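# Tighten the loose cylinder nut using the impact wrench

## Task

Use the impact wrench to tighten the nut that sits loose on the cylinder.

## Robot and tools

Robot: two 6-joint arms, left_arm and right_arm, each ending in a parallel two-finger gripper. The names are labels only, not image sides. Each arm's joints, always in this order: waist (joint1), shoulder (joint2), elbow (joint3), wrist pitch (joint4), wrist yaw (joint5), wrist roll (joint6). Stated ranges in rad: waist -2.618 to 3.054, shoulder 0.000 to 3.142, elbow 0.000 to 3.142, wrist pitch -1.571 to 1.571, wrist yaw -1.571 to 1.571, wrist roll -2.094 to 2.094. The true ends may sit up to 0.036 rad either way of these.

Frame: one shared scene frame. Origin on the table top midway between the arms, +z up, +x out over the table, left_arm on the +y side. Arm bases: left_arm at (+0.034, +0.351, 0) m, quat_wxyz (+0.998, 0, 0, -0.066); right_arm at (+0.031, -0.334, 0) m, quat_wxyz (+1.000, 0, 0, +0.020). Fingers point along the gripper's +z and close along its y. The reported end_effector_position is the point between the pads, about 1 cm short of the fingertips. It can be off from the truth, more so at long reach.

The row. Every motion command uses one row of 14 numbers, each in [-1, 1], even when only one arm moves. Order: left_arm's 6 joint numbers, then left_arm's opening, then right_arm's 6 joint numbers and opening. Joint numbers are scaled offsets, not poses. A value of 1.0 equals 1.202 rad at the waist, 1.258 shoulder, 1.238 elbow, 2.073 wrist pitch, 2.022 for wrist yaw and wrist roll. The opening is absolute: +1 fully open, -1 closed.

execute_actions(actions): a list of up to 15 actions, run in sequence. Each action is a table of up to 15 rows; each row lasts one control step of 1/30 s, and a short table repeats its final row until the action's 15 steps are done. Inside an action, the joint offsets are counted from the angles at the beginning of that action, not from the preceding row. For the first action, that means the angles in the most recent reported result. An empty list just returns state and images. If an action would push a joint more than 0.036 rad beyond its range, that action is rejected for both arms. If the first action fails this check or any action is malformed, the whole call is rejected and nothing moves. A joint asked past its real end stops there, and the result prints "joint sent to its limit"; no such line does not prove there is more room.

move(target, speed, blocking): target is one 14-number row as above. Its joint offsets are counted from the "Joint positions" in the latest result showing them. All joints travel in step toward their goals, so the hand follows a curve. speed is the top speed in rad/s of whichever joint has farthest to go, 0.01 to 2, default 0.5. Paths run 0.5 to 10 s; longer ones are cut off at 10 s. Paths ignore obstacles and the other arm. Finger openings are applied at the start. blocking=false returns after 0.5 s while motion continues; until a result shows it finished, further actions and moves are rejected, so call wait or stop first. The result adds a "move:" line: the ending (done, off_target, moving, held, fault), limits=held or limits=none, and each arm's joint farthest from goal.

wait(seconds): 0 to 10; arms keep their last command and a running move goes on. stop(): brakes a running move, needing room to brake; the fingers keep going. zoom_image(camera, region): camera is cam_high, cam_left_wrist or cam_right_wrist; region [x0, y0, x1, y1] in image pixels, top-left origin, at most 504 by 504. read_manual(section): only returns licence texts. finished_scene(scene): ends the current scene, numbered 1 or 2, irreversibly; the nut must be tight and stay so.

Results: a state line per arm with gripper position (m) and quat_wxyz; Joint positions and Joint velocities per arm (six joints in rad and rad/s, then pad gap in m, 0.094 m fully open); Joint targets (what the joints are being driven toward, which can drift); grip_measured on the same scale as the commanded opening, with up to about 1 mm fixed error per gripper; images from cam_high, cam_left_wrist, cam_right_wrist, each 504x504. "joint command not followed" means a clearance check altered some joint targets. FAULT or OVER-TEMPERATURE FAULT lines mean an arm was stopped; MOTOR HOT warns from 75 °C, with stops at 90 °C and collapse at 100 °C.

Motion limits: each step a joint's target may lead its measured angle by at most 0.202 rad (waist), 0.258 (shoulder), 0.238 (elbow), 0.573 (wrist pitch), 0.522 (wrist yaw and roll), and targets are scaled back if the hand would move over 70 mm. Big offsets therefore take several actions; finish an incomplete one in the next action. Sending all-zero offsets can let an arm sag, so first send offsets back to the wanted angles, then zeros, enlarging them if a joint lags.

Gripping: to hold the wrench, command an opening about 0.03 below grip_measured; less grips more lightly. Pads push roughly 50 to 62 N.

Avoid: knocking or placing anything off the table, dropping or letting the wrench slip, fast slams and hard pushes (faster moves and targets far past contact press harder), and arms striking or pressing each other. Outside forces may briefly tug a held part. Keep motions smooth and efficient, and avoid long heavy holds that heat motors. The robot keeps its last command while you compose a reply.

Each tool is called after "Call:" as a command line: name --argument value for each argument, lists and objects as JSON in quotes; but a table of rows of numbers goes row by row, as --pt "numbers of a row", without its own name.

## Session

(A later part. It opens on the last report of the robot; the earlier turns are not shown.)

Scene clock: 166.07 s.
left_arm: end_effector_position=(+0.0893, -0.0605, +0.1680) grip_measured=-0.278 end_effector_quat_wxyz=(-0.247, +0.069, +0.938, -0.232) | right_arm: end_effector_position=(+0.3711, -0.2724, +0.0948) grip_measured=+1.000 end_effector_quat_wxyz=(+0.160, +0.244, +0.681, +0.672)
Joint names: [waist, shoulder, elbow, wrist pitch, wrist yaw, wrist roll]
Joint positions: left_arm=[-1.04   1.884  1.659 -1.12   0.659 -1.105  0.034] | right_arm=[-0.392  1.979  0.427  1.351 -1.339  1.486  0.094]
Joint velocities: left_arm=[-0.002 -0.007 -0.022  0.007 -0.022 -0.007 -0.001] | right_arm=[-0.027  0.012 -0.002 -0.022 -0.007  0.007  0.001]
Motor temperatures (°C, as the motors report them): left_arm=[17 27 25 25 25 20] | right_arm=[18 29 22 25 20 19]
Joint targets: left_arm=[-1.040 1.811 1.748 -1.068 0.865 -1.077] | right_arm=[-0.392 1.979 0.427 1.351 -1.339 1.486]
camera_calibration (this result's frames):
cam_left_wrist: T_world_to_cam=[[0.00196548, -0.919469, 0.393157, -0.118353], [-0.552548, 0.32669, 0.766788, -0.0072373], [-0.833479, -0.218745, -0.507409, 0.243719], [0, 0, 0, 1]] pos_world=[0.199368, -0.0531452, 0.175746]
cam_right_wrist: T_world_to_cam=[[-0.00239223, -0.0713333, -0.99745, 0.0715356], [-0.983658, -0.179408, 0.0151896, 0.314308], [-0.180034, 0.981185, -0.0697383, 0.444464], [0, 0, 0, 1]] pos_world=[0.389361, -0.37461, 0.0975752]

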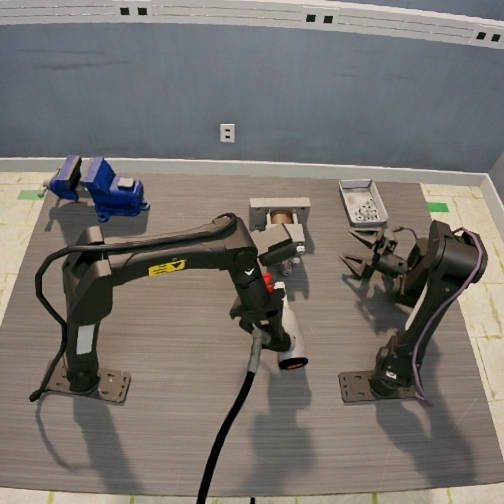

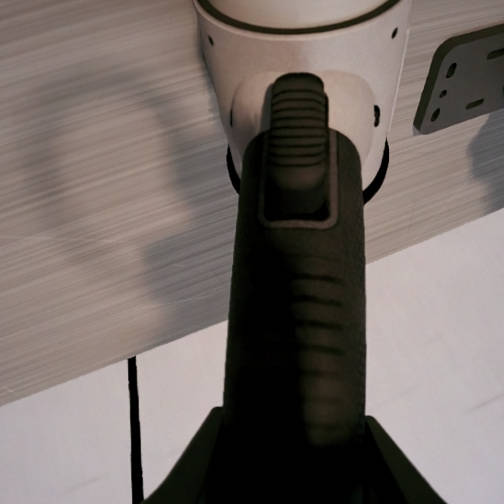

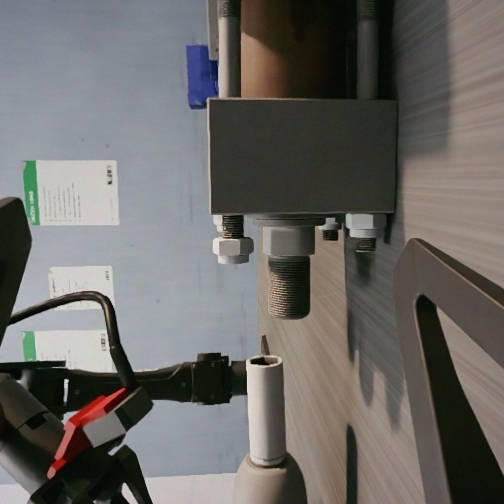

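Call:
execute_actions --actions '[[[0,-0.07,0.085,0.03,0.125,0.05,-0.34, 0,0,0,0,0,0,1]],[[0,-0.07,0.085,0.033,0.13,0.05,-0.34, 0,0,0,0,0,0,1]],[[0,-0.065,0.075,0.03,0.125,0.02,-0.34, 0,0,0,0,0,0,1]]]'

Scene clock: 173.40 s.
left_arm: end_effector_position=(+0.0872, -0.0600, +0.1691) grip_measured=-0.278 end_effector_quat_wxyz=(-0.243, +0.111, +0.933, -0.243) | right_arm: end_effector_position=(+0.3711, -0.2724, +0.0948) grip_measured=+1.000 end_effector_quat_wxyz=(+0.160, +0.244, +0.681, +0.672)
Joint names: [waist, shoulder, elbow, wrist pitch, wrist yaw, wrist roll]
Joint positions: left_arm=[-1.04   1.884  1.659 -1.125  0.671 -1.014  0.034] | right_arm=[-0.392  1.979  0.427  1.351 -1.339  1.486  0.094]
Joint velocities: left_arm=[-0.012 -0.012 -0.027  0.022 -0.022 -0.022 -0.001] | right_arm=[-0.007  0.002  0.007 -0.037 -0.007 -0.081  0.001]
Motor temperatures (°C, as the motors report them): left_arm=[17 30 26 25 26 20] | right_arm=[18 29 22 25 20 19]
Joint targets: left_arm=[-1.040 1.810 1.743 -1.069 0.890 -0.978] | right_arm=[-0.392 1.979 0.427 1.351 -1.339 1.486]
camera_calibration (this result's frames):
cam_left_wrist: T_world_to_cam=[[-0.0735423, -0.898037, 0.43373, -0.117258], [-0.543858, 0.400661, 0.737353, -0.000740175], [-0.835948, -0.181661, -0.51787, 0.246855], [0, 0, 0, 1]] pos_world=[0.197332, -0.0601616, 0.179243]
cam_right_wrist: T_world_to_cam=[[-0.00239223, -0.0713333, -0.99745, 0.0715356], [-0.983658, -0.179408, 0.0151896, 0.314308], [-0.180034, 0.981185, -0.0697383, 0.444464], [0, 0, 0, 1]] pos_world=[0.389361, -0.37461, 0.0975752]

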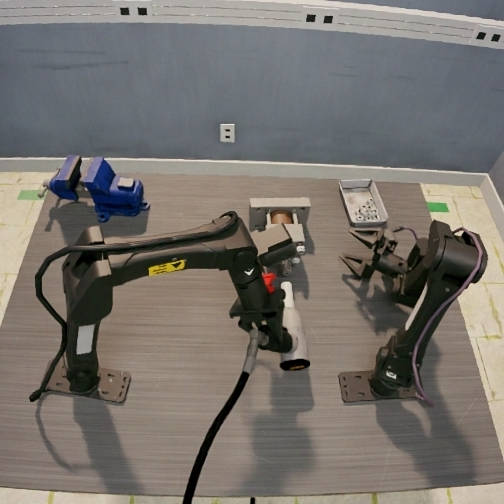

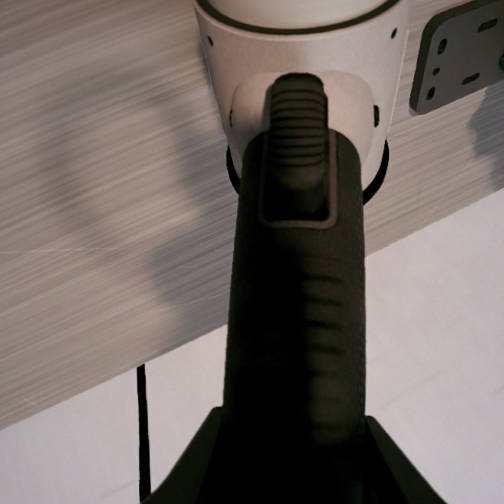

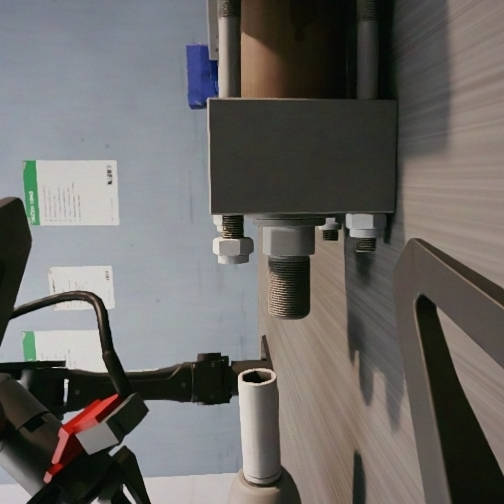

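Call:
execute_actions --actions '[[[0.008,-0.048,0.09,0.022,0.098,0.015,-0.34, 0,0,0,0,0,0,1]],[[0.008,-0.048,0.09,0.022,0.098,0.015,-0.34, 0,0,0,0,0,0,1]]]'

Scene clock: 177.30 s.
left_arm: end_effector_position=(+0.0912, -0.0633, +0.1659) grip_measured=-0.278 end_effector_quat_wxyz=(-0.239, +0.107, +0.936, -0.234) | right_arm: end_effector_position=(+0.3711, -0.2724, +0.0948) grip_measured=+1.000 end_effector_quat_wxyz=(+0.160, +0.244, +0.681, +0.672)
Joint names: [waist, shoulder, elbow, wrist pitch, wrist yaw, wrist roll]
Joint positions: left_arm=[-1.04   1.91   1.692 -1.142  0.654 -1.017  0.034] | right_arm=[-0.392  1.979  0.427  1.351 -1.339  1.486  0.094]
Joint velocities: left_arm=[-0.007  0.002  0.002  0.007 -0.007 -0.022 -0.001] | right_arm=[-0.017 -0.002  0.002 -0.037  0.037  0.022  0.   ]
Motor temperatures (°C, as the motors report them): left_arm=[17 30 26 25 27 20] | right_arm=[18 29 22 25 20 19]
Joint targets: left_arm=[-1.031 1.838 1.785 -1.090 0.854 -0.986] | right_arm=[-0.392 1.979 0.427 1.351 -1.339 1.486]
camera_calibration (this result's frames):
cam_left_wrist: T_world_to_cam=[[-0.0722185, -0.906517, 0.415946, -0.116272], [-0.553368, 0.383379, 0.739462, 0.00454497], [-0.8298, -0.176769, -0.529325, 0.249605], [0, 0, 0, 1]] pos_world=[0.20124, -0.0630228, 0.177124]
cam_right_wrist: T_world_to_cam=[[-0.00239223, -0.0713333, -0.99745, 0.0715356], [-0.983658, -0.179408, 0.0151896, 0.314308], [-0.180034, 0.981185, -0.0697383, 0.444464], [0, 0, 0, 1]] pos_world=[0.389361, -0.37461, 0.0975752]

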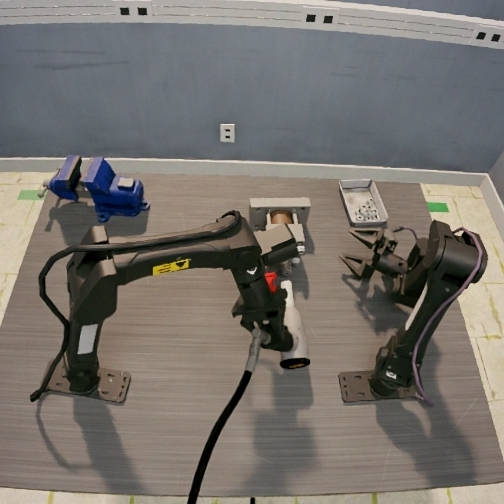

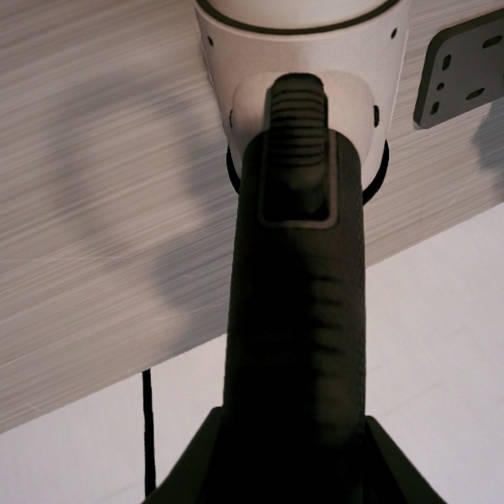

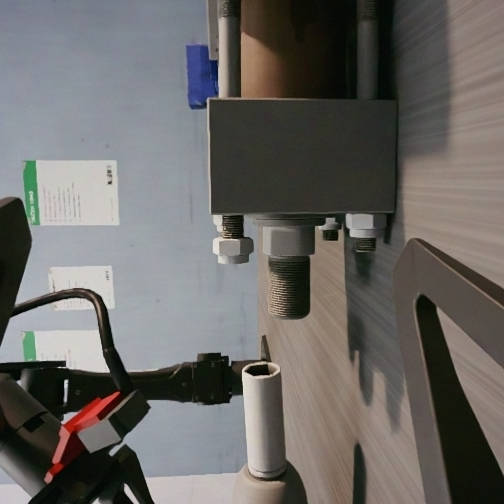

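Call:
execute_actions --actions '[[[0,-0.059,0.065,0.025,0.1,0.015,-0.34, 0,-0.15,0.03,-0.14,0,-0.075,0.8]],[[0,-0.059,0.065,0.025,0.1,0.015,-0.34, 0,-0.15,0.03,-0.14,0,-0.075,0.8]],[[0,-0.059,0.065,0.025,0.1,0.015,-0.34, 0,-0.15,0.03,-0.14,0.045,-0.075,0.8]],[[0,-0.059,0.065,0.025,0.1,0.015,-0.34, 0.1,-0.15,0.03,-0.14,0.045,-0.075,0.8]],[[0,-0.059,0.065,0.025,0.1,0.015,-0.34, 0.1,-0.15,0.03,-0.14,0.045,-0.075,0.8]],[[0,-0.059,0.065,0.025,0.1,0.015,-0.34, 0.1,-0.15,0.03,-0.14,0.045,-0.075,0.8]],[[0,-0.059,0.065,0.025,0.1,0.015,-0.34, 0.1,0,0.03,-0.14,0.045,-0.075,0.8]],[[0,-0.059,0.065,0.025,0.1,0.015,-0.34, 0.1,0,0.03,-0.14,0.045,-0.075,0.8]]]'

Scene clock: 193.53 s.
left_arm: end_effector_position=(+0.0912, -0.0633, +0.1659) grip_measured=-0.278 end_effector_quat_wxyz=(-0.239, +0.107, +0.936, -0.234) | right_arm: end_effector_position=(+0.2178, -0.1568, +0.1711) grip_measured=+0.802 end_effector_quat_wxyz=(+0.173, -0.056, +0.873, +0.453)
Joint names: [waist, shoulder, elbow, wrist pitch, wrist yaw, wrist roll]
Joint positions: left_arm=[-1.04   1.91   1.692 -1.142  0.654 -1.017  0.034] | right_arm=[ 0.178  0.87   0.63  -0.659 -0.827  0.395  0.085]
Joint velocities: left_arm=[-0.002 -0.027 -0.002 -0.081  0.007 -0.007 -0.001] | right_arm=[ 0.002 -0.007 -0.002 -0.081  0.037 -0.051 -0.   ]
Motor temperatures (°C, as the motors report them): left_arm=[17 33 27 26 28 20] | right_arm=[18 29 22 25 20 19]
Joint targets: left_arm=[-1.040 1.836 1.772 -1.091 0.856 -0.987] | right_arm=[0.187 0.870 0.650 -0.694 -0.823 0.381]
camera_calibration (this result's frames):
cam_left_wrist: T_world_to_cam=[[-0.0722185, -0.906517, 0.415946, -0.116272], [-0.553368, 0.383379, 0.739462, 0.00454497], [-0.8298, -0.176769, -0.529325, 0.249605], [0, 0, 0, 1]] pos_world=[0.20124, -0.0630228, 0.177124]
cam_right_wrist: T_world_to_cam=[[0.386076, -0.598058, -0.702333, -0.0620825], [-0.820361, -0.570769, 0.0350707, 0.0827979], [-0.421845, 0.562627, -0.710984, 0.405519], [0, 0, 0, 1]] pos_world=[0.262959, -0.218026, 0.241811]

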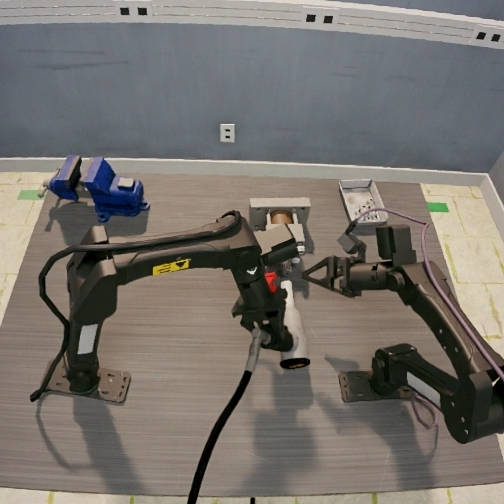

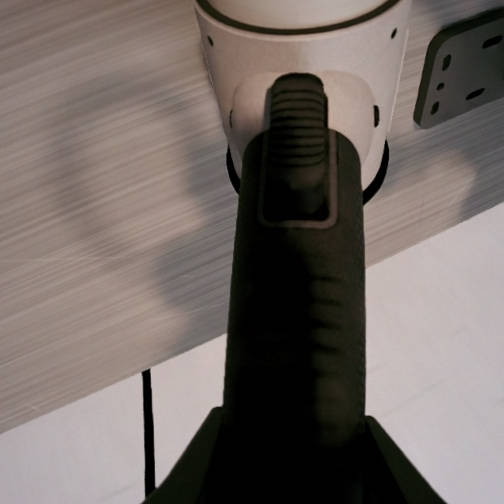

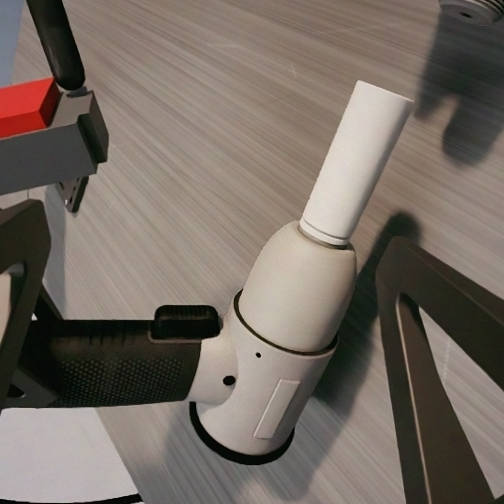

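Call:
execute_actions --actions '[[[0,-0.059,0.065,0.025,0.1,0.015,-0.34, -0.007,0.03,-0.03,-0.07,-0.01,-0.02,0.8],[0,-0.059,0.065,0.025,0.1,0.015,-0.34, -0.007,0.03,-0.03,-0.07,-0.01,-0.02,0.8],[0,-0.059,0.065,0.025,0.1,0.015,-0.34, -0.007,0.03,-0.03,-0.07,-0.01,-0.02,0.8],[0,-0.059,0.065,0.025,0.1,0.015,-0.34, -0.007,0.03,-0.03,-0.07,-0.01,-0.02,0.8],[0,-0.059,0.065,0.025,0.1,0.015,-0.34, -0.01,0.085,-0.068,-0.145,-0.014,-0.043,0.8]]]'

Call:
wait --seconds 0.5

Scene clock: 197.57 s.
left_arm: end_effector_position=(+0.0912, -0.0633, +0.1659) grip_measured=-0.278 end_effector_quat_wxyz=(-0.239, +0.107, +0.936, -0.234) | right_arm: end_effector_position=(+0.1592, -0.1683, +0.1063) grip_measured=+0.802 end_effector_quat_wxyz=(-0.010, +0.002, +0.908, +0.418)
Joint names: [waist, shoulder, elbow, wrist pitch, wrist yaw, wrist roll]
Joint positions: left_arm=[-1.04   1.91   1.692 -1.142  0.654 -1.017  0.034] | right_arm=[ 0.177  0.972  0.549 -0.924 -0.841  0.323  0.085]
Joint velocities: left_arm=[-0.017 -0.012 -0.012  0.037 -0.022  0.037 -0.001] | right_arm=[-0.012 -0.007  0.002 -0.11  -0.007 -0.007  0.001]
Motor temperatures (°C, as the motors report them): left_arm=[17 33 27 26 28 20] | right_arm=[18 28 23 24 20 19]
Joint targets: left_arm=[-1.040 1.836 1.772 -1.091 0.856 -0.987] | right_arm=[0.166 0.977 0.546 -0.959 -0.856 0.308]
camera_calibration (this result's frames):
cam_left_wrist: T_world_to_cam=[[-0.0722185, -0.906517, 0.415946, -0.116272], [-0.553368, 0.383379, 0.739462, 0.00454497], [-0.8298, -0.176769, -0.529325, 0.249605], [0, 0, 0, 1]] pos_world=[0.20124, -0.0630228, 0.177124]
cam_right_wrist: T_world_to_cam=[[0.135113, -0.654177, -0.744175, -0.056948], [-0.709145, -0.588387, 0.388476, -0.027808], [-0.691995, 0.47524, -0.543406, 0.351671], [0, 0, 0, 1]] pos_world=[0.231329, -0.220744, 0.159524]

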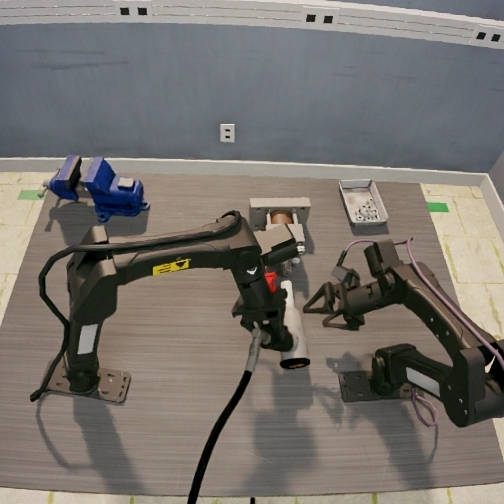

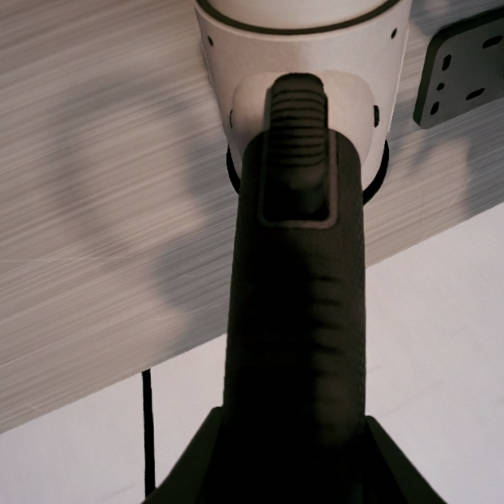

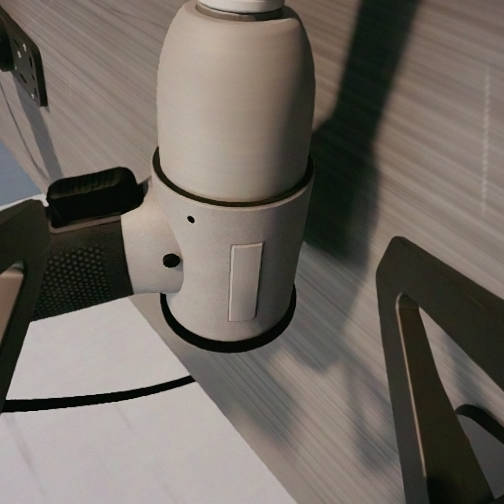

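Scene clock: 198.07 s.
left_arm: end_effector_position=(+0.0912, -0.0633, +0.1659) grip_measured=-0.278 end_effector_quat_wxyz=(-0.239, +0.107, +0.936, -0.234) | right_arm: end_effector_position=(+0.1569, -0.1687, +0.1059) grip_measured=+0.802 end_effector_quat_wxyz=(-0.015, +0.003, +0.909, +0.417)
Joint names: [waist, shoulder, elbow, wrist pitch, wrist yaw, wrist roll]
Joint positions: left_arm=[-1.04   1.91   1.692 -1.142  0.654 -1.017  0.034] | right_arm=[ 0.177  0.972  0.549 -0.936 -0.842  0.318  0.085]
Joint velocities: left_arm=[-0.007  0.012 -0.012  0.022  0.066  0.037  0.001] | right_arm=[-0.017 -0.012 -0.002 -0.037 -0.051  0.007  0.   ]
Motor temperatures (°C, as the motors report them): left_arm=[17 33 27 26 28 20] | right_arm=[18 28 23 24 20 19]
Joint targets: left_arm=[-1.040 1.836 1.772 -1.091 0.856 -0.987] | right_arm=[0.166 0.977 0.546 -0.959 -0.856 0.308]
wait: 0.50 s; at rest by 0.43 s
camera_calibration (this result's frames):
cam_left_wrist: T_world_to_cam=[[-0.0722185, -0.906517, 0.415946, -0.116272], [-0.553368, 0.383379, 0.739462, 0.00454497], [-0.8298, -0.176769, -0.529325, 0.249605], [0, 0, 0, 1]] pos_world=[0.20124, -0.0630228, 0.177124]
cam_right_wrist: T_world_to_cam=[[0.130868, -0.65513, -0.744095, -0.0567185], [-0.70374, -0.590043, 0.395727, -0.0314294], [-0.698301, 0.471861, -0.538259, 0.349921], [0, 0, 0, 1]] pos_world=[0.229655, -0.220817, 0.158582]

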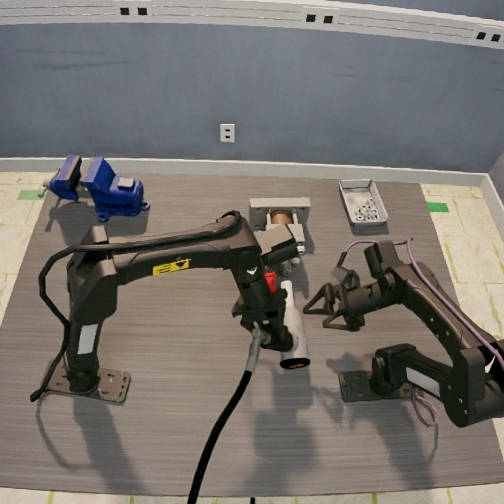

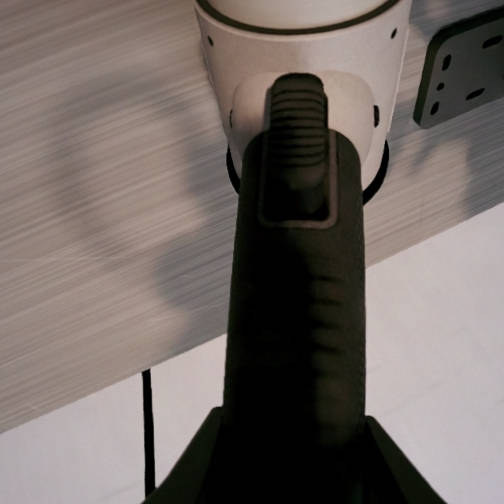

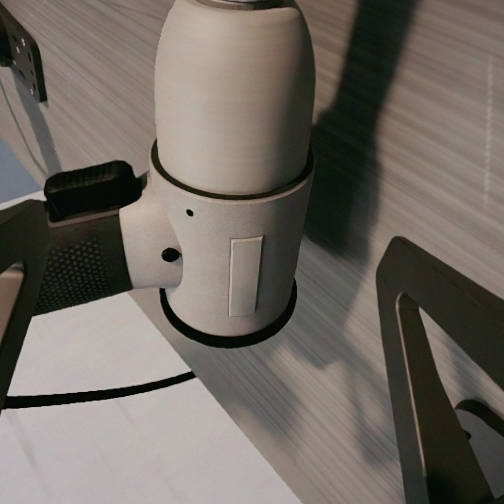

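Call:
execute_actions --actions '[[[0,-0.059,0.065,0.025,0.1,0.015,-0.34, 0.078,0.024,-0.037,0.08,0.02,0.058,0.8]],[[0,-0.059,0.065,0.025,0.1,0.015,-0.34, 0.078,0.024,-0.037,0.08,0.02,0.058,0.8]],[[0,-0.059,0.065,0.025,0.1,0.015,-0.34, 0.078,0.024,-0.037,0.08,0.02,0.058,0.8]]]'

Scene clock: 203.33 s.
left_arm: end_effector_position=(+0.0912, -0.0633, +0.1659) grip_measured=-0.278 end_effector_quat_wxyz=(-0.239, +0.107, +0.936, -0.234) | right_arm: end_effector_position=(+0.1743, -0.1273, +0.0850) grip_measured=+0.802 end_effector_quat_wxyz=(+0.020, -0.008, +0.908, +0.418)
Joint names: [waist, shoulder, elbow, wrist pitch, wrist yaw, wrist roll]
Joint positions: left_arm=[-1.04   1.91   1.692 -1.142  0.654 -1.017  0.034] | right_arm=[ 0.427  1.022  0.452 -0.485 -0.727  0.65   0.085]
Joint velocities: left_arm=[-0.002 -0.002  0.012  0.022 -0.022 -0.022  0.001] | right_arm=[-0.007 -0.002 -0.007  0.139 -0.022 -0.007 -0.001]
Motor temperatures (°C, as the motors report them): left_arm=[17 34 27 26 29 20] | right_arm=[18 28 23 24 20 19]
Joint targets: left_arm=[-1.040 1.836 1.772 -1.091 0.856 -0.987] | right_arm=[0.437 1.036 0.438 -0.471 -0.724 0.657]
camera_calibration (this result's frames):
cam_left_wrist: T_world_to_cam=[[-0.0722185, -0.906517, 0.415946, -0.116272], [-0.553368, 0.383379, 0.739462, 0.00454497], [-0.8298, -0.176769, -0.529325, 0.249605], [0, 0, 0, 1]] pos_world=[0.20124, -0.0630228, 0.177124]
cam_right_wrist: T_world_to_cam=[[0.178167, -0.655129, -0.734208, -0.0564522], [-0.735528, -0.584314, 0.342893, 0.0242551], [-0.653648, 0.478939, -0.585972, 0.328495], [0, 0, 0, 1]] pos_world=[0.242618, -0.18014, 0.142724]

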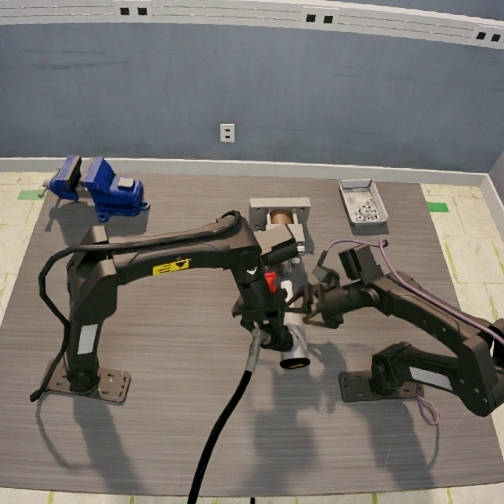

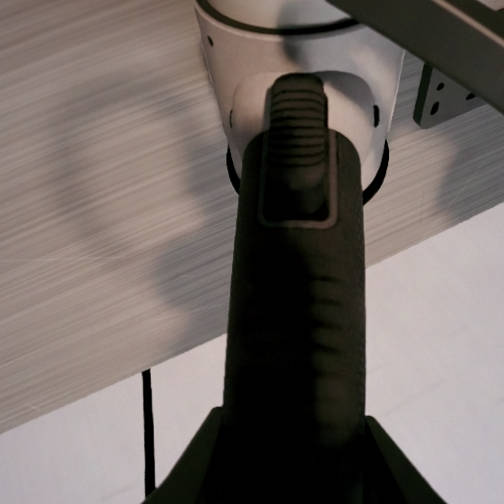

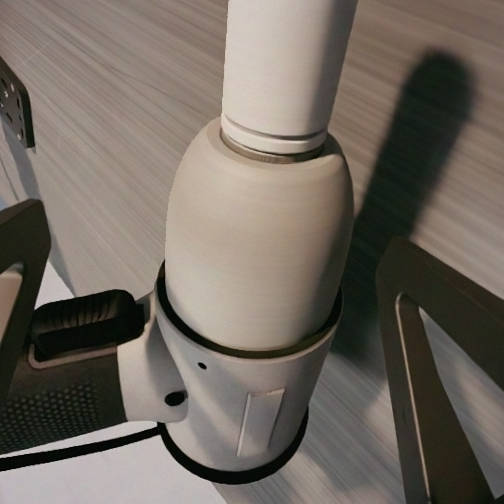

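Call:
execute_actions --actions '[[[0,-0.059,0.065,0.025,0.1,0.015,-0.34, 0.085,0.058,-0.09,0.102,0.011,0.062,0.8]],[[0,-0.059,0.065,0.025,0.1,0.015,-0.34, 0,0,0,0,0,0,0.6]]]'

Scene clock: 206.77 s.
left_arm: end_effector_position=(+0.0908, -0.0622, +0.1656) grip_measured=-0.278 end_effector_quat_wxyz=(-0.240, +0.106, +0.937, -0.232) | right_arm: end_effector_position=(+0.1593, -0.1153, +0.0553) grip_measured=+0.602 end_effector_quat_wxyz=(-0.008, +0.002, +0.909, +0.418)
Joint names: [waist, shoulder, elbow, wrist pitch, wrist yaw, wrist roll]
Joint positions: left_arm=[-1.04   1.91   1.692 -1.148  0.653 -1.018  0.034] | right_arm=[ 0.519  1.087  0.347 -0.288 -0.707  0.769  0.075]
Joint velocities: left_arm=[-0.002 -0.007 -0.007 -0.081 -0.051  0.007  0.   ] | right_arm=[-0.012 -0.017  0.007 -0.037  0.022 -0.051 -0.001]
Motor temperatures (°C, as the motors report them): left_arm=[17 34 27 26 29 20] | right_arm=[18 28 23 24 20 19]
Joint targets: left_arm=[-1.040 1.836 1.772 -1.096 0.855 -0.988] | right_arm=[0.519 1.087 0.347 -0.288 -0.707 0.769]
camera_calibration (this result's frames):
cam_left_wrist: T_world_to_cam=[[-0.0707852, -0.909027, 0.410681, -0.11456], [-0.552304, 0.37856, 0.742733, 0.00322488], [-0.830632, -0.174246, -0.528856, 0.249491], [0, 0, 0, 1]] pos_world=[0.200907, -0.0618859, 0.176597]
cam_right_wrist: T_world_to_cam=[[0.138211, -0.654747, -0.743104, -0.0608553], [-0.71175, -0.587406, 0.385182, 0.0239078], [-0.688701, 0.475668, -0.547203, 0.298566], [0, 0, 0, 1]] pos_world=[0.23105, -0.16782, 0.108945]

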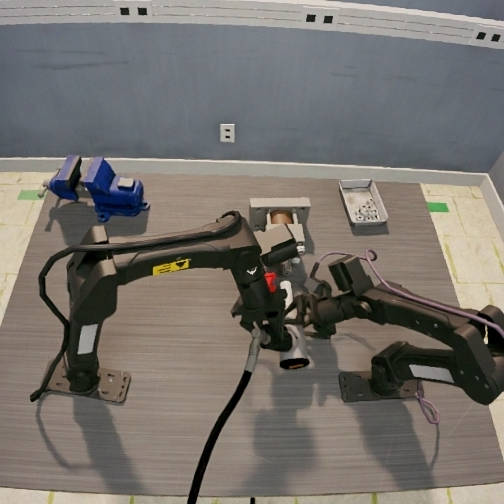

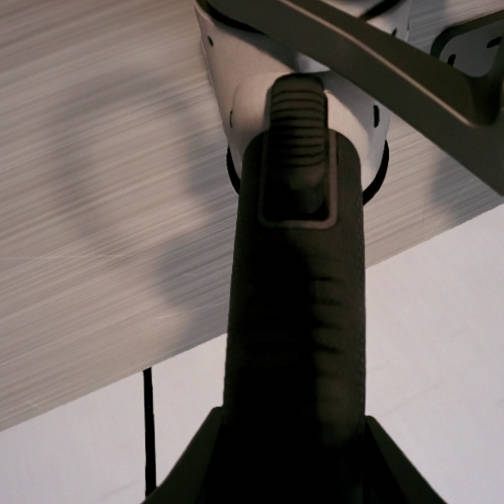

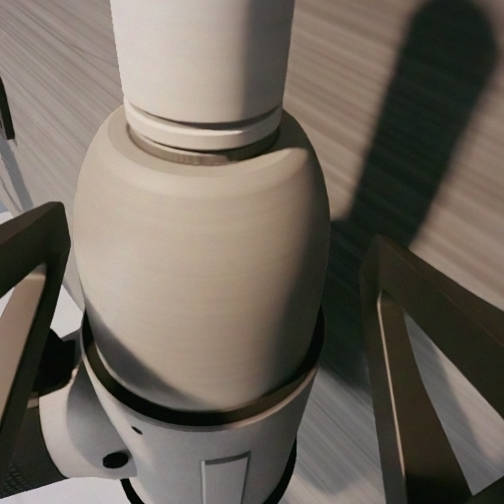

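Call:
execute_actions --actions '[[[0,-0.059,0.065,0.025,0.1,0.015,-0.34, 0,0,0.036,0,0,-0.055,0.55]],[[0,-0.059,0.065,0.025,0.1,0.015,-0.34, 0,0,0,0,0,0,0.25]],[[0,-0.059,0.065,0.025,0.1,0.015,-0.34, 0,0,0,0,0,0,0.08]],[[0,-0.059,0.065,0.025,0.1,0.015,-0.34, 0,0,0,0,0,0,0.05]]]'

Scene clock: 211.57 s.
left_arm: end_effector_position=(+0.0906, -0.0618, +0.1655) grip_measured=-0.278 end_effector_quat_wxyz=(-0.240, +0.105, +0.937, -0.231) | right_arm: end_effector_position=(+0.1677, -0.1135, +0.0613) grip_measured=+0.112 end_effector_quat_wxyz=(+0.027, -0.043, +0.908, +0.415)
Joint names: [waist, shoulder, elbow, wrist pitch, wrist yaw, wrist roll]
Joint positions: left_arm=[-1.04   1.91   1.692 -1.15   0.654 -1.018  0.034] | right_arm=[ 0.519  1.087  0.373 -0.293 -0.686  0.671  0.052]
Joint velocities: left_arm=[-0.012 -0.012 -0.007  0.007  0.007 -0.022  0.   ] | right_arm=[-0.012  0.007  0.002 -0.037 -0.022  0.022  0.   ]
Motor temperatures (°C, as the motors report them): left_arm=[17 35 27 26 29 20] | right_arm=[18 27 23 24 19 19]
Joint targets: left_arm=[-1.040 1.836 1.772 -1.099 0.856 -0.988] | right_arm=[0.519 1.087 0.373 -0.293 -0.686 0.671]
camera_calibration (this result's frames):
cam_left_wrist: T_world_to_cam=[[-0.0703507, -0.909828, 0.40898, -0.113974], [-0.55136, 0.377141, 0.744155, 0.0025668], [-0.831296, -0.173143, -0.528175, 0.249353], [0, 0, 0, 1]] pos_world=[0.200683, -0.0614909, 0.176405]
cam_right_wrist: T_world_to_cam=[[0.246753, -0.648033, -0.720532, -0.075194], [-0.715672, -0.623175, 0.315383, 0.0295265], [-0.653396, 0.437844, -0.617549, 0.300935], [0, 0, 0, 1]] pos_world=[0.236315, -0.16209, 0.12235]

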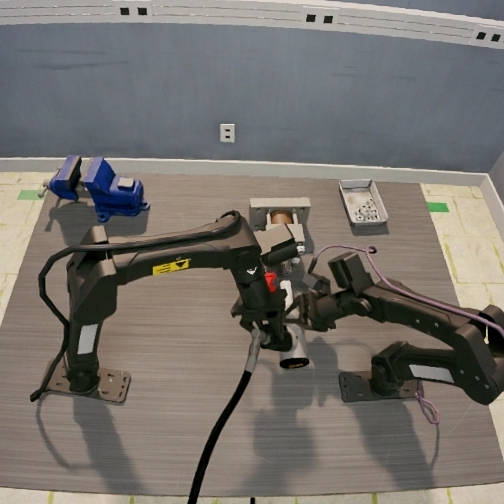

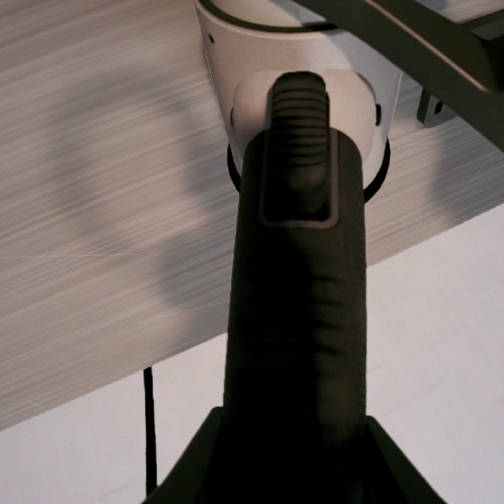

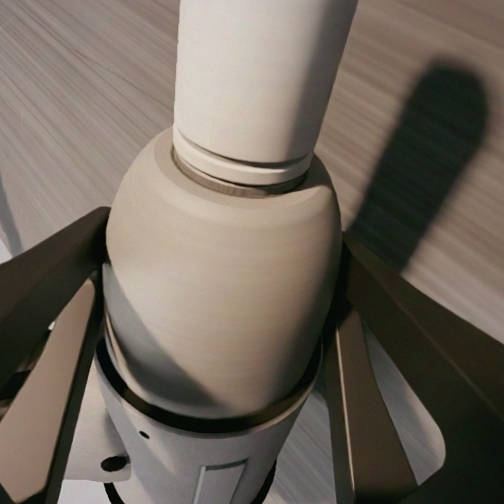

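Call:
execute_actions --actions '[[[0,-0.04,0.045,0.017,0.07,0.01,-0.34, 0,-0.015,0.02,0.01,-0.04,0.035,0.04]],[[0,-0.02,0.02,0.008,0.035,0.005,-0.34, 0,-0.025,0.03,0.015,-0.07,0.06,0.04]],[[0,0,0,0,0,0,-0.34, 0,-0.03,0.035,0.02,-0.09,0.075,0.04]],[[0,0,0,0,0,0,-0.34, 0,-0.03,0.035,0.02,-0.09,0.075,0.04]]]'

Scene clock: 224.60 s.
left_arm: end_effector_position=(+0.0904, -0.0576, +0.1602) grip_measured=-0.278 end_effector_quat_wxyz=(-0.237, +0.124, +0.937, -0.222) | right_arm: end_effector_position=(+0.1637, -0.1141, +0.0607) grip_measured=+0.112 end_effector_quat_wxyz=(+0.008, -0.022, +0.909, +0.416)
Joint names: [waist, shoulder, elbow, wrist pitch, wrist yaw, wrist roll]
Joint positions: left_arm=[-1.04   1.919  1.691 -1.172  0.643 -0.967  0.034] | right_arm=[ 0.519  1.087  0.373 -0.31  -0.698  0.716  0.052]
Joint velocities: left_arm=[-0.002 -0.002 -0.012 -0.051 -0.037 -0.022 -0.   ] | right_arm=[ 0.007  0.002  0.012 -0.139 -0.007  0.022  0.   ]
Motor temperatures (°C, as the motors report them): left_arm=[17 35 27 25 29 20] | right_arm=[18 27 23 24 20 19]
Joint targets: left_arm=[-1.040 1.916 1.691 -1.167 0.645 -0.986] | right_arm=[0.519 1.049 0.417 -0.263 -0.881 0.863]
camera_calibration (this result's frames):
cam_left_wrist: T_world_to_cam=[[-0.111688, -0.908997, 0.401559, -0.102988], [-0.54885, 0.39329, 0.737623, 0.00663154], [-0.828426, -0.138012, -0.542829, 0.251203], [0, 0, 0, 1]] pos_world=[0.20024, -0.0615548, 0.172824]
cam_right_wrist: T_world_to_cam=[[0.193077, -0.652967, -0.732363, -0.0660852], [-0.711789, -0.606954, 0.353501, 0.0254191], [-0.675335, 0.453035, -0.581964, 0.301306], [0, 0, 0, 1]] pos_world=[0.234335, -0.164225, 0.117965]

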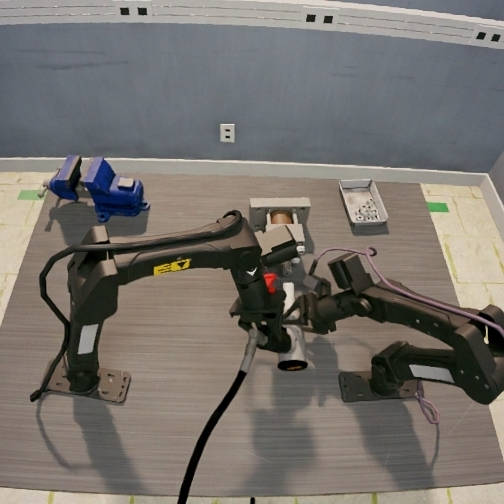

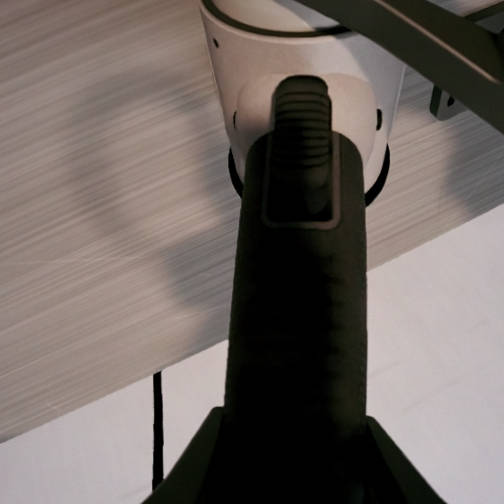

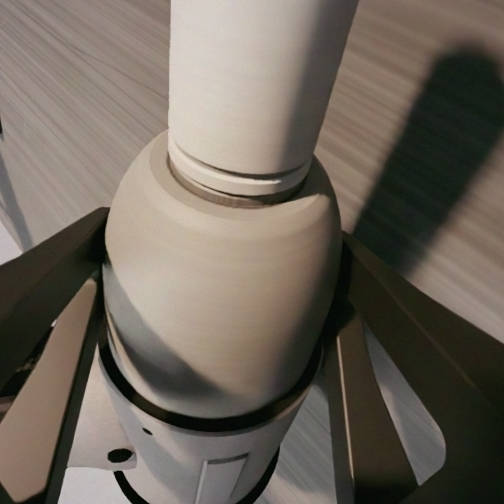

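Call:
execute_actions --actions '[[[0,-0.035,0.04,0.02,0.06,0.0,-0.34, 0,-0.015,0.02,0.01,-0.045,0.035,0.04]],[[0,-0.062,0.065,0.025,0.102,0.015,-0.34, 0,0,0,0,0,0,0.04]],[[0,-0.062,0.065,0.025,0.102,0.015,-0.34, 0,0,0,0,0,0,0.55]],[[0,-0.062,0.065,0.025,0.102,0.015,-0.34, -0.055,0.05,-0.078,0.113,-0.064,0.017,0.55]],[[0,-0.062,0.065,0.025,0.102,0.015,-0.34, -0.055,0.05,-0.078,0.113,-0.064,0.017,0.55]],[[0,-0.062,0.065,0.025,0.102,0.015,-0.34, -0.055,0.05,-0.078,0.113,-0.064,0.017,0.55]]]'

Scene clock: 235.97 s.
left_arm: end_effector_position=(+0.0894, -0.0600, +0.1629) grip_measured=-0.278 end_effector_quat_wxyz=(-0.241, +0.122, +0.935, -0.229) | right_arm: end_effector_position=(+0.1646, -0.1121, +0.0579) grip_measured=+0.548 end_effector_quat_wxyz=(+0.026, -0.028, +0.826, +0.562)
Joint names: [waist, shoulder, elbow, wrist pitch, wrist yaw, wrist roll]
Joint positions: left_arm=[-1.04   1.917  1.692 -1.162  0.657 -0.976  0.034] | right_arm=[ 0.352  1.238  0.112  0.341 -1.026  0.784  0.073]
Joint velocities: left_arm=[ 0.022 -0.002 -0.012  0.037 -0.022  0.037 -0.   ] | right_arm=[-0.002 -0.012 -0.002  0.037 -0.007  0.022 -0.001]
Motor temperatures (°C, as the motors report them): left_arm=[17 33 26 25 28 20] | right_arm=[18 27 23 25 22 20]
Joint targets: left_arm=[-1.040 1.839 1.773 -1.110 0.863 -0.944] | right_arm=[0.341 1.251 0.103 0.356 -1.042 0.787]
camera_calibration (this result's frames):
cam_left_wrist: T_world_to_cam=[[-0.103338, -0.904477, 0.413814, -0.108923], [-0.542939, 0.399885, 0.738451, 0.00476789], [-0.83339, -0.148365, -0.532399, 0.249627], [0, 0, 0, 1]] pos_world=[0.19937, -0.0633892, 0.174455]
cam_right_wrist: T_world_to_cam=[[0.221883, -0.373436, -0.900729, -0.0306639], [-0.717656, -0.687906, 0.108416, 0.0342935], [-0.660104, 0.622358, -0.420634, 0.306532], [0, 0, 0, 1]] pos_world=[0.233758, -0.178633, 0.0976]

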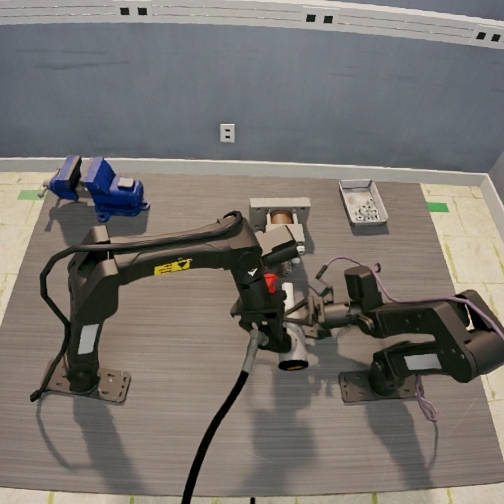

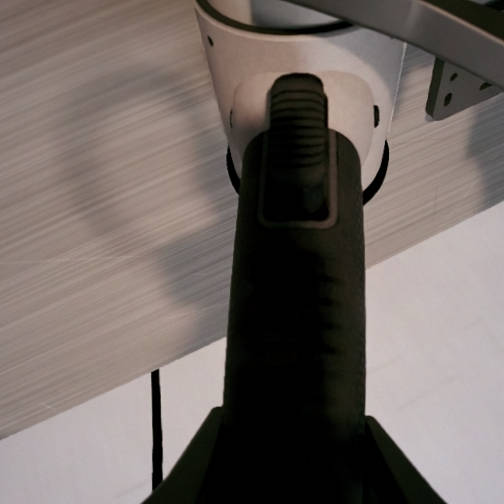

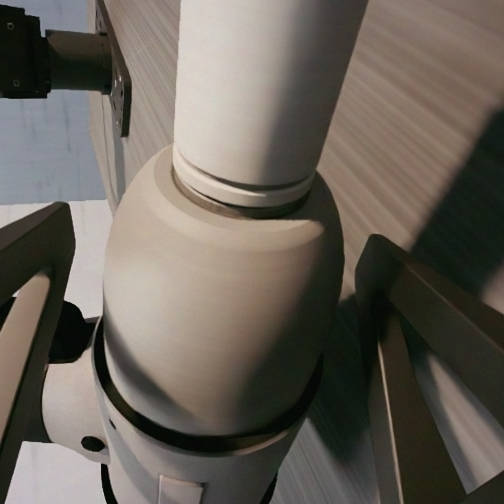

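Centered. Close and transfer.

Call:
execute_actions --actions '[[[0,-0.062,0.065,0.025,0.102,0.015,-0.34, 0,0,0,0,0,0.02,0.22]],[[0,-0.062,0.065,0.025,0.102,0.015,-0.34, 0,0,0,0,0,0,0.05]],[[0,-0.062,0.065,0.025,0.102,0.015,-0.34, 0,0,0,0,0,0,0.03]],[[0,-0.04,0.045,0.017,0.07,0.01,-0.34, 0,-0.015,0.015,0.015,-0.035,0.035,0.03]],[[0,-0.02,0.02,0.008,0.035,0.005,-0.34, 0,-0.025,0.03,0.025,-0.06,0.065,0.03]],[[0,0,0,0,0,0,-0.34, 0,-0.03,0.035,0.03,-0.08,0.085,0.03]],[[0,0,0,0,0,0,-0.34, 0,-0.03,0.035,0.03,-0.08,0.085,0.03]]]'

Scene clock: 242.70 s.
left_arm: end_effector_position=(+0.0903, -0.0586, +0.1600) grip_measured=-0.278 end_effector_quat_wxyz=(-0.240, +0.120, +0.937, -0.223) | right_arm: end_effector_position=(+0.1661, -0.1117, +0.0592) grip_measured=+0.104 end_effector_quat_wxyz=(+0.012, -0.004, +0.825, +0.564)
Joint names: [waist, shoulder, elbow, wrist pitch, wrist yaw, wrist roll]
Joint positions: left_arm=[-1.04   1.921  1.692 -1.168  0.647 -0.978  0.034] | right_arm=[ 0.352  1.238  0.112  0.353 -1.024  0.85   0.052]
Joint velocities: left_arm=[-0.002 -0.007 -0.012  0.037 -0.022 -0.007  0.001] | right_arm=[ 0.002  0.002  0.007  0.007 -0.037 -0.022 -0.001]
Motor temperatures (°C, as the motors report them): left_arm=[17 34 26 25 28 20] | right_arm=[18 26 23 25 22 20]
Joint targets: left_arm=[-1.040 1.921 1.692 -1.168 0.647 -0.978] | right_arm=[0.352 1.200 0.155 0.415 -1.186 1.021]
camera_calibration (this result's frames):
cam_left_wrist: T_world_to_cam=[[-0.102002, -0.910684, 0.400312, -0.104678], [-0.547022, 0.387456, 0.742055, 0.00583028], [-0.830881, -0.143288, -0.537685, 0.249958], [0, 0, 0, 1]] pos_world=[0.200197, -0.0617712, 0.171976]
cam_right_wrist: T_world_to_cam=[[0.167364, -0.374169, -0.912133, -0.020047], [-0.728513, -0.670302, 0.141295, 0.0373793], [-0.664273, 0.640853, -0.384771, 0.308391], [0, 0, 0, 1]] pos_world=[0.235442, -0.180079, 0.0950931]

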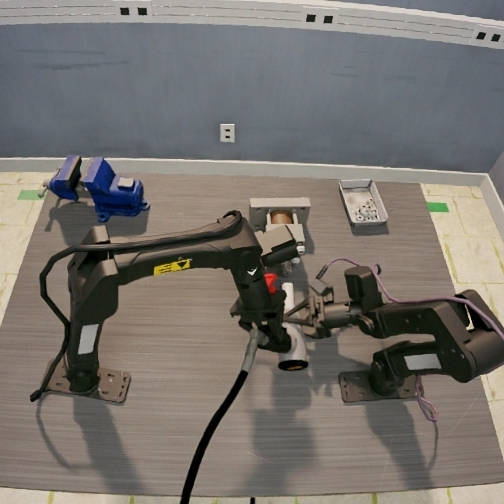

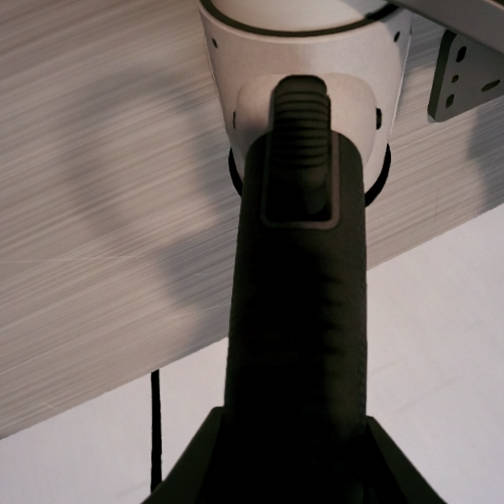

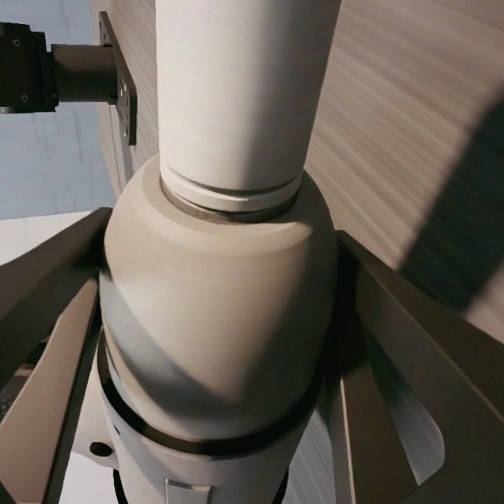

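Stable. Release left.

Call:
execute_actions --actions '[[[0,0,0,0,0,0,-0.2, 0,-0.03,0.035,0.03,-0.08,0.085,0.03]],[[0,0,0,0,0,0,0.1, 0,-0.03,0.035,0.03,-0.08,0.085,0.03]]]'

Scene clock: 246.27 s.
left_arm: end_effector_position=(+0.0935, -0.0570, +0.1573) grip_measured=+0.099 end_effector_quat_wxyz=(-0.230, +0.118, +0.942, -0.216) | right_arm: end_effector_position=(+0.1711, -0.1141, +0.0536) grip_measured=+0.104 end_effector_quat_wxyz=(+0.016, +0.018, +0.834, +0.551)
Joint names: [waist, shoulder, elbow, wrist pitch, wrist yaw, wrist roll]
Joint positions: left_arm=[-1.04   1.921  1.692 -1.172  0.622 -0.978  0.052] | right_arm=[ 0.352  1.238  0.112  0.345 -0.981  0.875  0.052]
Joint velocities: left_arm=[-0.007 -0.002 -0.007  0.007  0.007 -0.022 -0.   ] | right_arm=[ 0.002  0.012 -0.022 -0.007  0.081  0.066 -0.001]
Motor temperatures (°C, as the motors report them): left_arm=[17 33 26 25 27 20] | right_arm=[17 26 23 25 22 21]
Joint targets: left_arm=[-1.040 1.921 1.692 -1.172 0.628 -0.978] | right_arm=[0.352 1.200 0.155 0.415 -1.173 1.030]
camera_calibration (this result's frames):
cam_left_wrist: T_world_to_cam=[[-0.106146, -0.916197, 0.386414, -0.0995234], [-0.564309, 0.375472, 0.735239, 0.0109474], [-0.818712, -0.140015, -0.556873, 0.253442], [0, 0, 0, 1]] pos_world=[0.20311, -0.0598079, 0.171543]
cam_right_wrist: T_world_to_cam=[[0.134301, -0.408023, -0.90304, -0.0255728], [-0.751869, -0.635566, 0.175351, 0.0463068], [-0.645489, 0.655418, -0.392137, 0.309975], [0, 0, 0, 1]] pos_world=[0.238337, -0.184166, 0.0903397]

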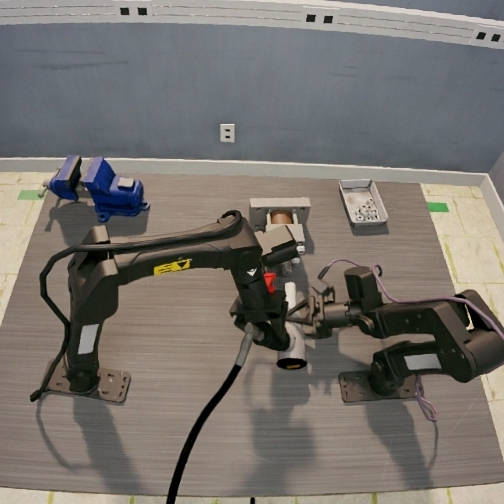

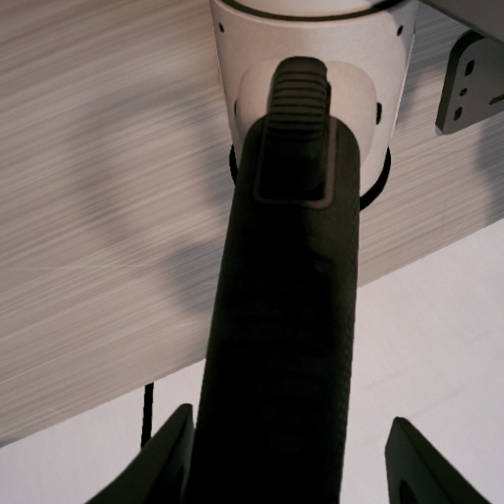

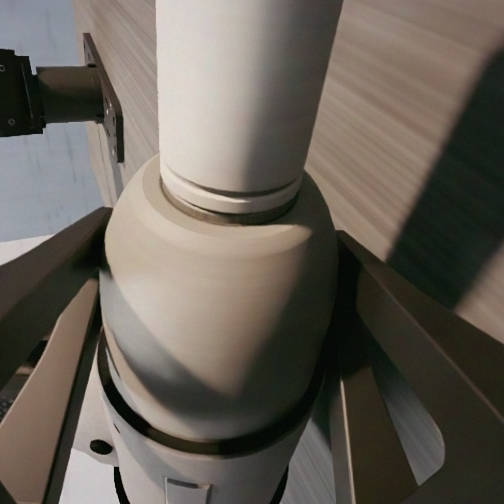

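Call:
execute_actions --actions '[[[0,0,0,0,0,0,1, 0,-0.03,0.035,0.034,-0.105,0.075,0.03]],[[0.05,-0.08,0,-0.03,0,0,1, 0,-0.03,0.035,0.034,-0.105,0.075,0.03]],[[0.05,-0.08,0,-0.03,0,0,1, 0,-0.03,0.035,0.034,-0.105,0.075,0.03]],[[0.05,-0.08,0,-0.03,0,0,1, 0,-0.03,0.035,0.034,-0.105,0.075,0.03]]]'

Scene clock: 251.43 s.
left_arm: end_effector_position=(+0.1339, +0.0121, +0.2422) grip_measured=+1.000 end_effector_quat_wxyz=(-0.177, +0.048, +0.945, -0.272) | right_arm: end_effector_position=(+0.1705, -0.1143, +0.0529) grip_measured=+0.104 end_effector_quat_wxyz=(+0.014, +0.020, +0.835, +0.550)
Joint names: [waist, shoulder, elbow, wrist pitch, wrist yaw, wrist roll]
Joint positions: left_arm=[-0.86   1.639  1.674 -1.335  0.611 -0.978  0.094] | right_arm=[ 0.352  1.238  0.112  0.339 -0.981  0.875  0.052]
Joint velocities: left_arm=[-0.012 -0.007  0.002 -0.051 -0.022  0.051  0.   ] | right_arm=[-0.012  0.012  0.007 -0.037  0.022  0.007  0.   ]
Motor temperatures (°C, as the motors report them): left_arm=[17 32 25 24 26 19] | right_arm=[17 26 23 26 24 21]
Joint targets: left_arm=[-0.859 1.633 1.680 -1.342 0.614 -0.978] | right_arm=[0.352 1.200 0.155 0.411 -1.193 1.027]
camera_calibration (this result's frames):
cam_left_wrist: T_world_to_cam=[[0.0348856, -0.886955, 0.460537, -0.101929], [-0.6687, 0.321748, 0.670313, -0.0242003], [-0.742714, -0.331345, -0.581882, 0.341671], [0, 0, 0, 1]] pos_world=[0.241137, 0.0305912, 0.261976]
cam_right_wrist: T_world_to_cam=[[0.129848, -0.409872, -0.902854, -0.0256341], [-0.750992, -0.635202, 0.180358, 0.0454461], [-0.647418, 0.654617, -0.39029, 0.309643], [0, 0, 0, 1]] pos_world=[0.237927, -0.184337, 0.0895101]

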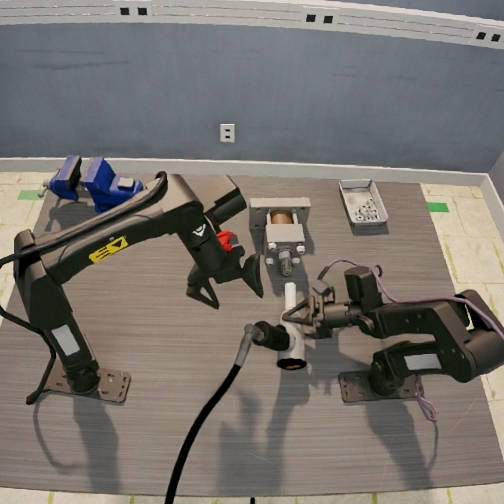

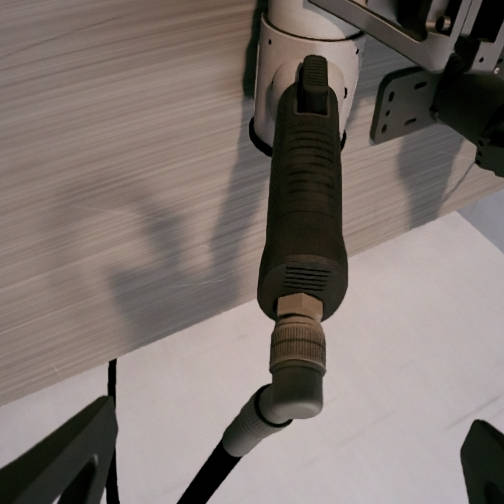

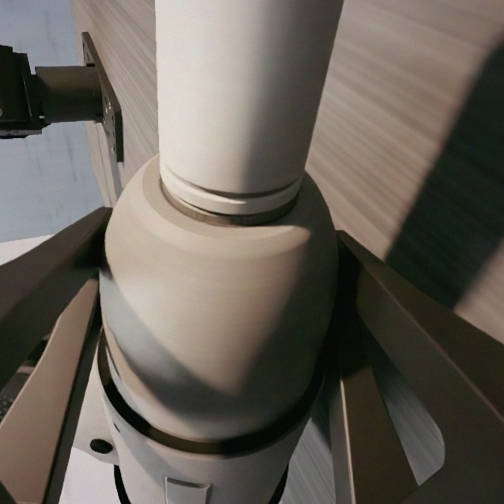

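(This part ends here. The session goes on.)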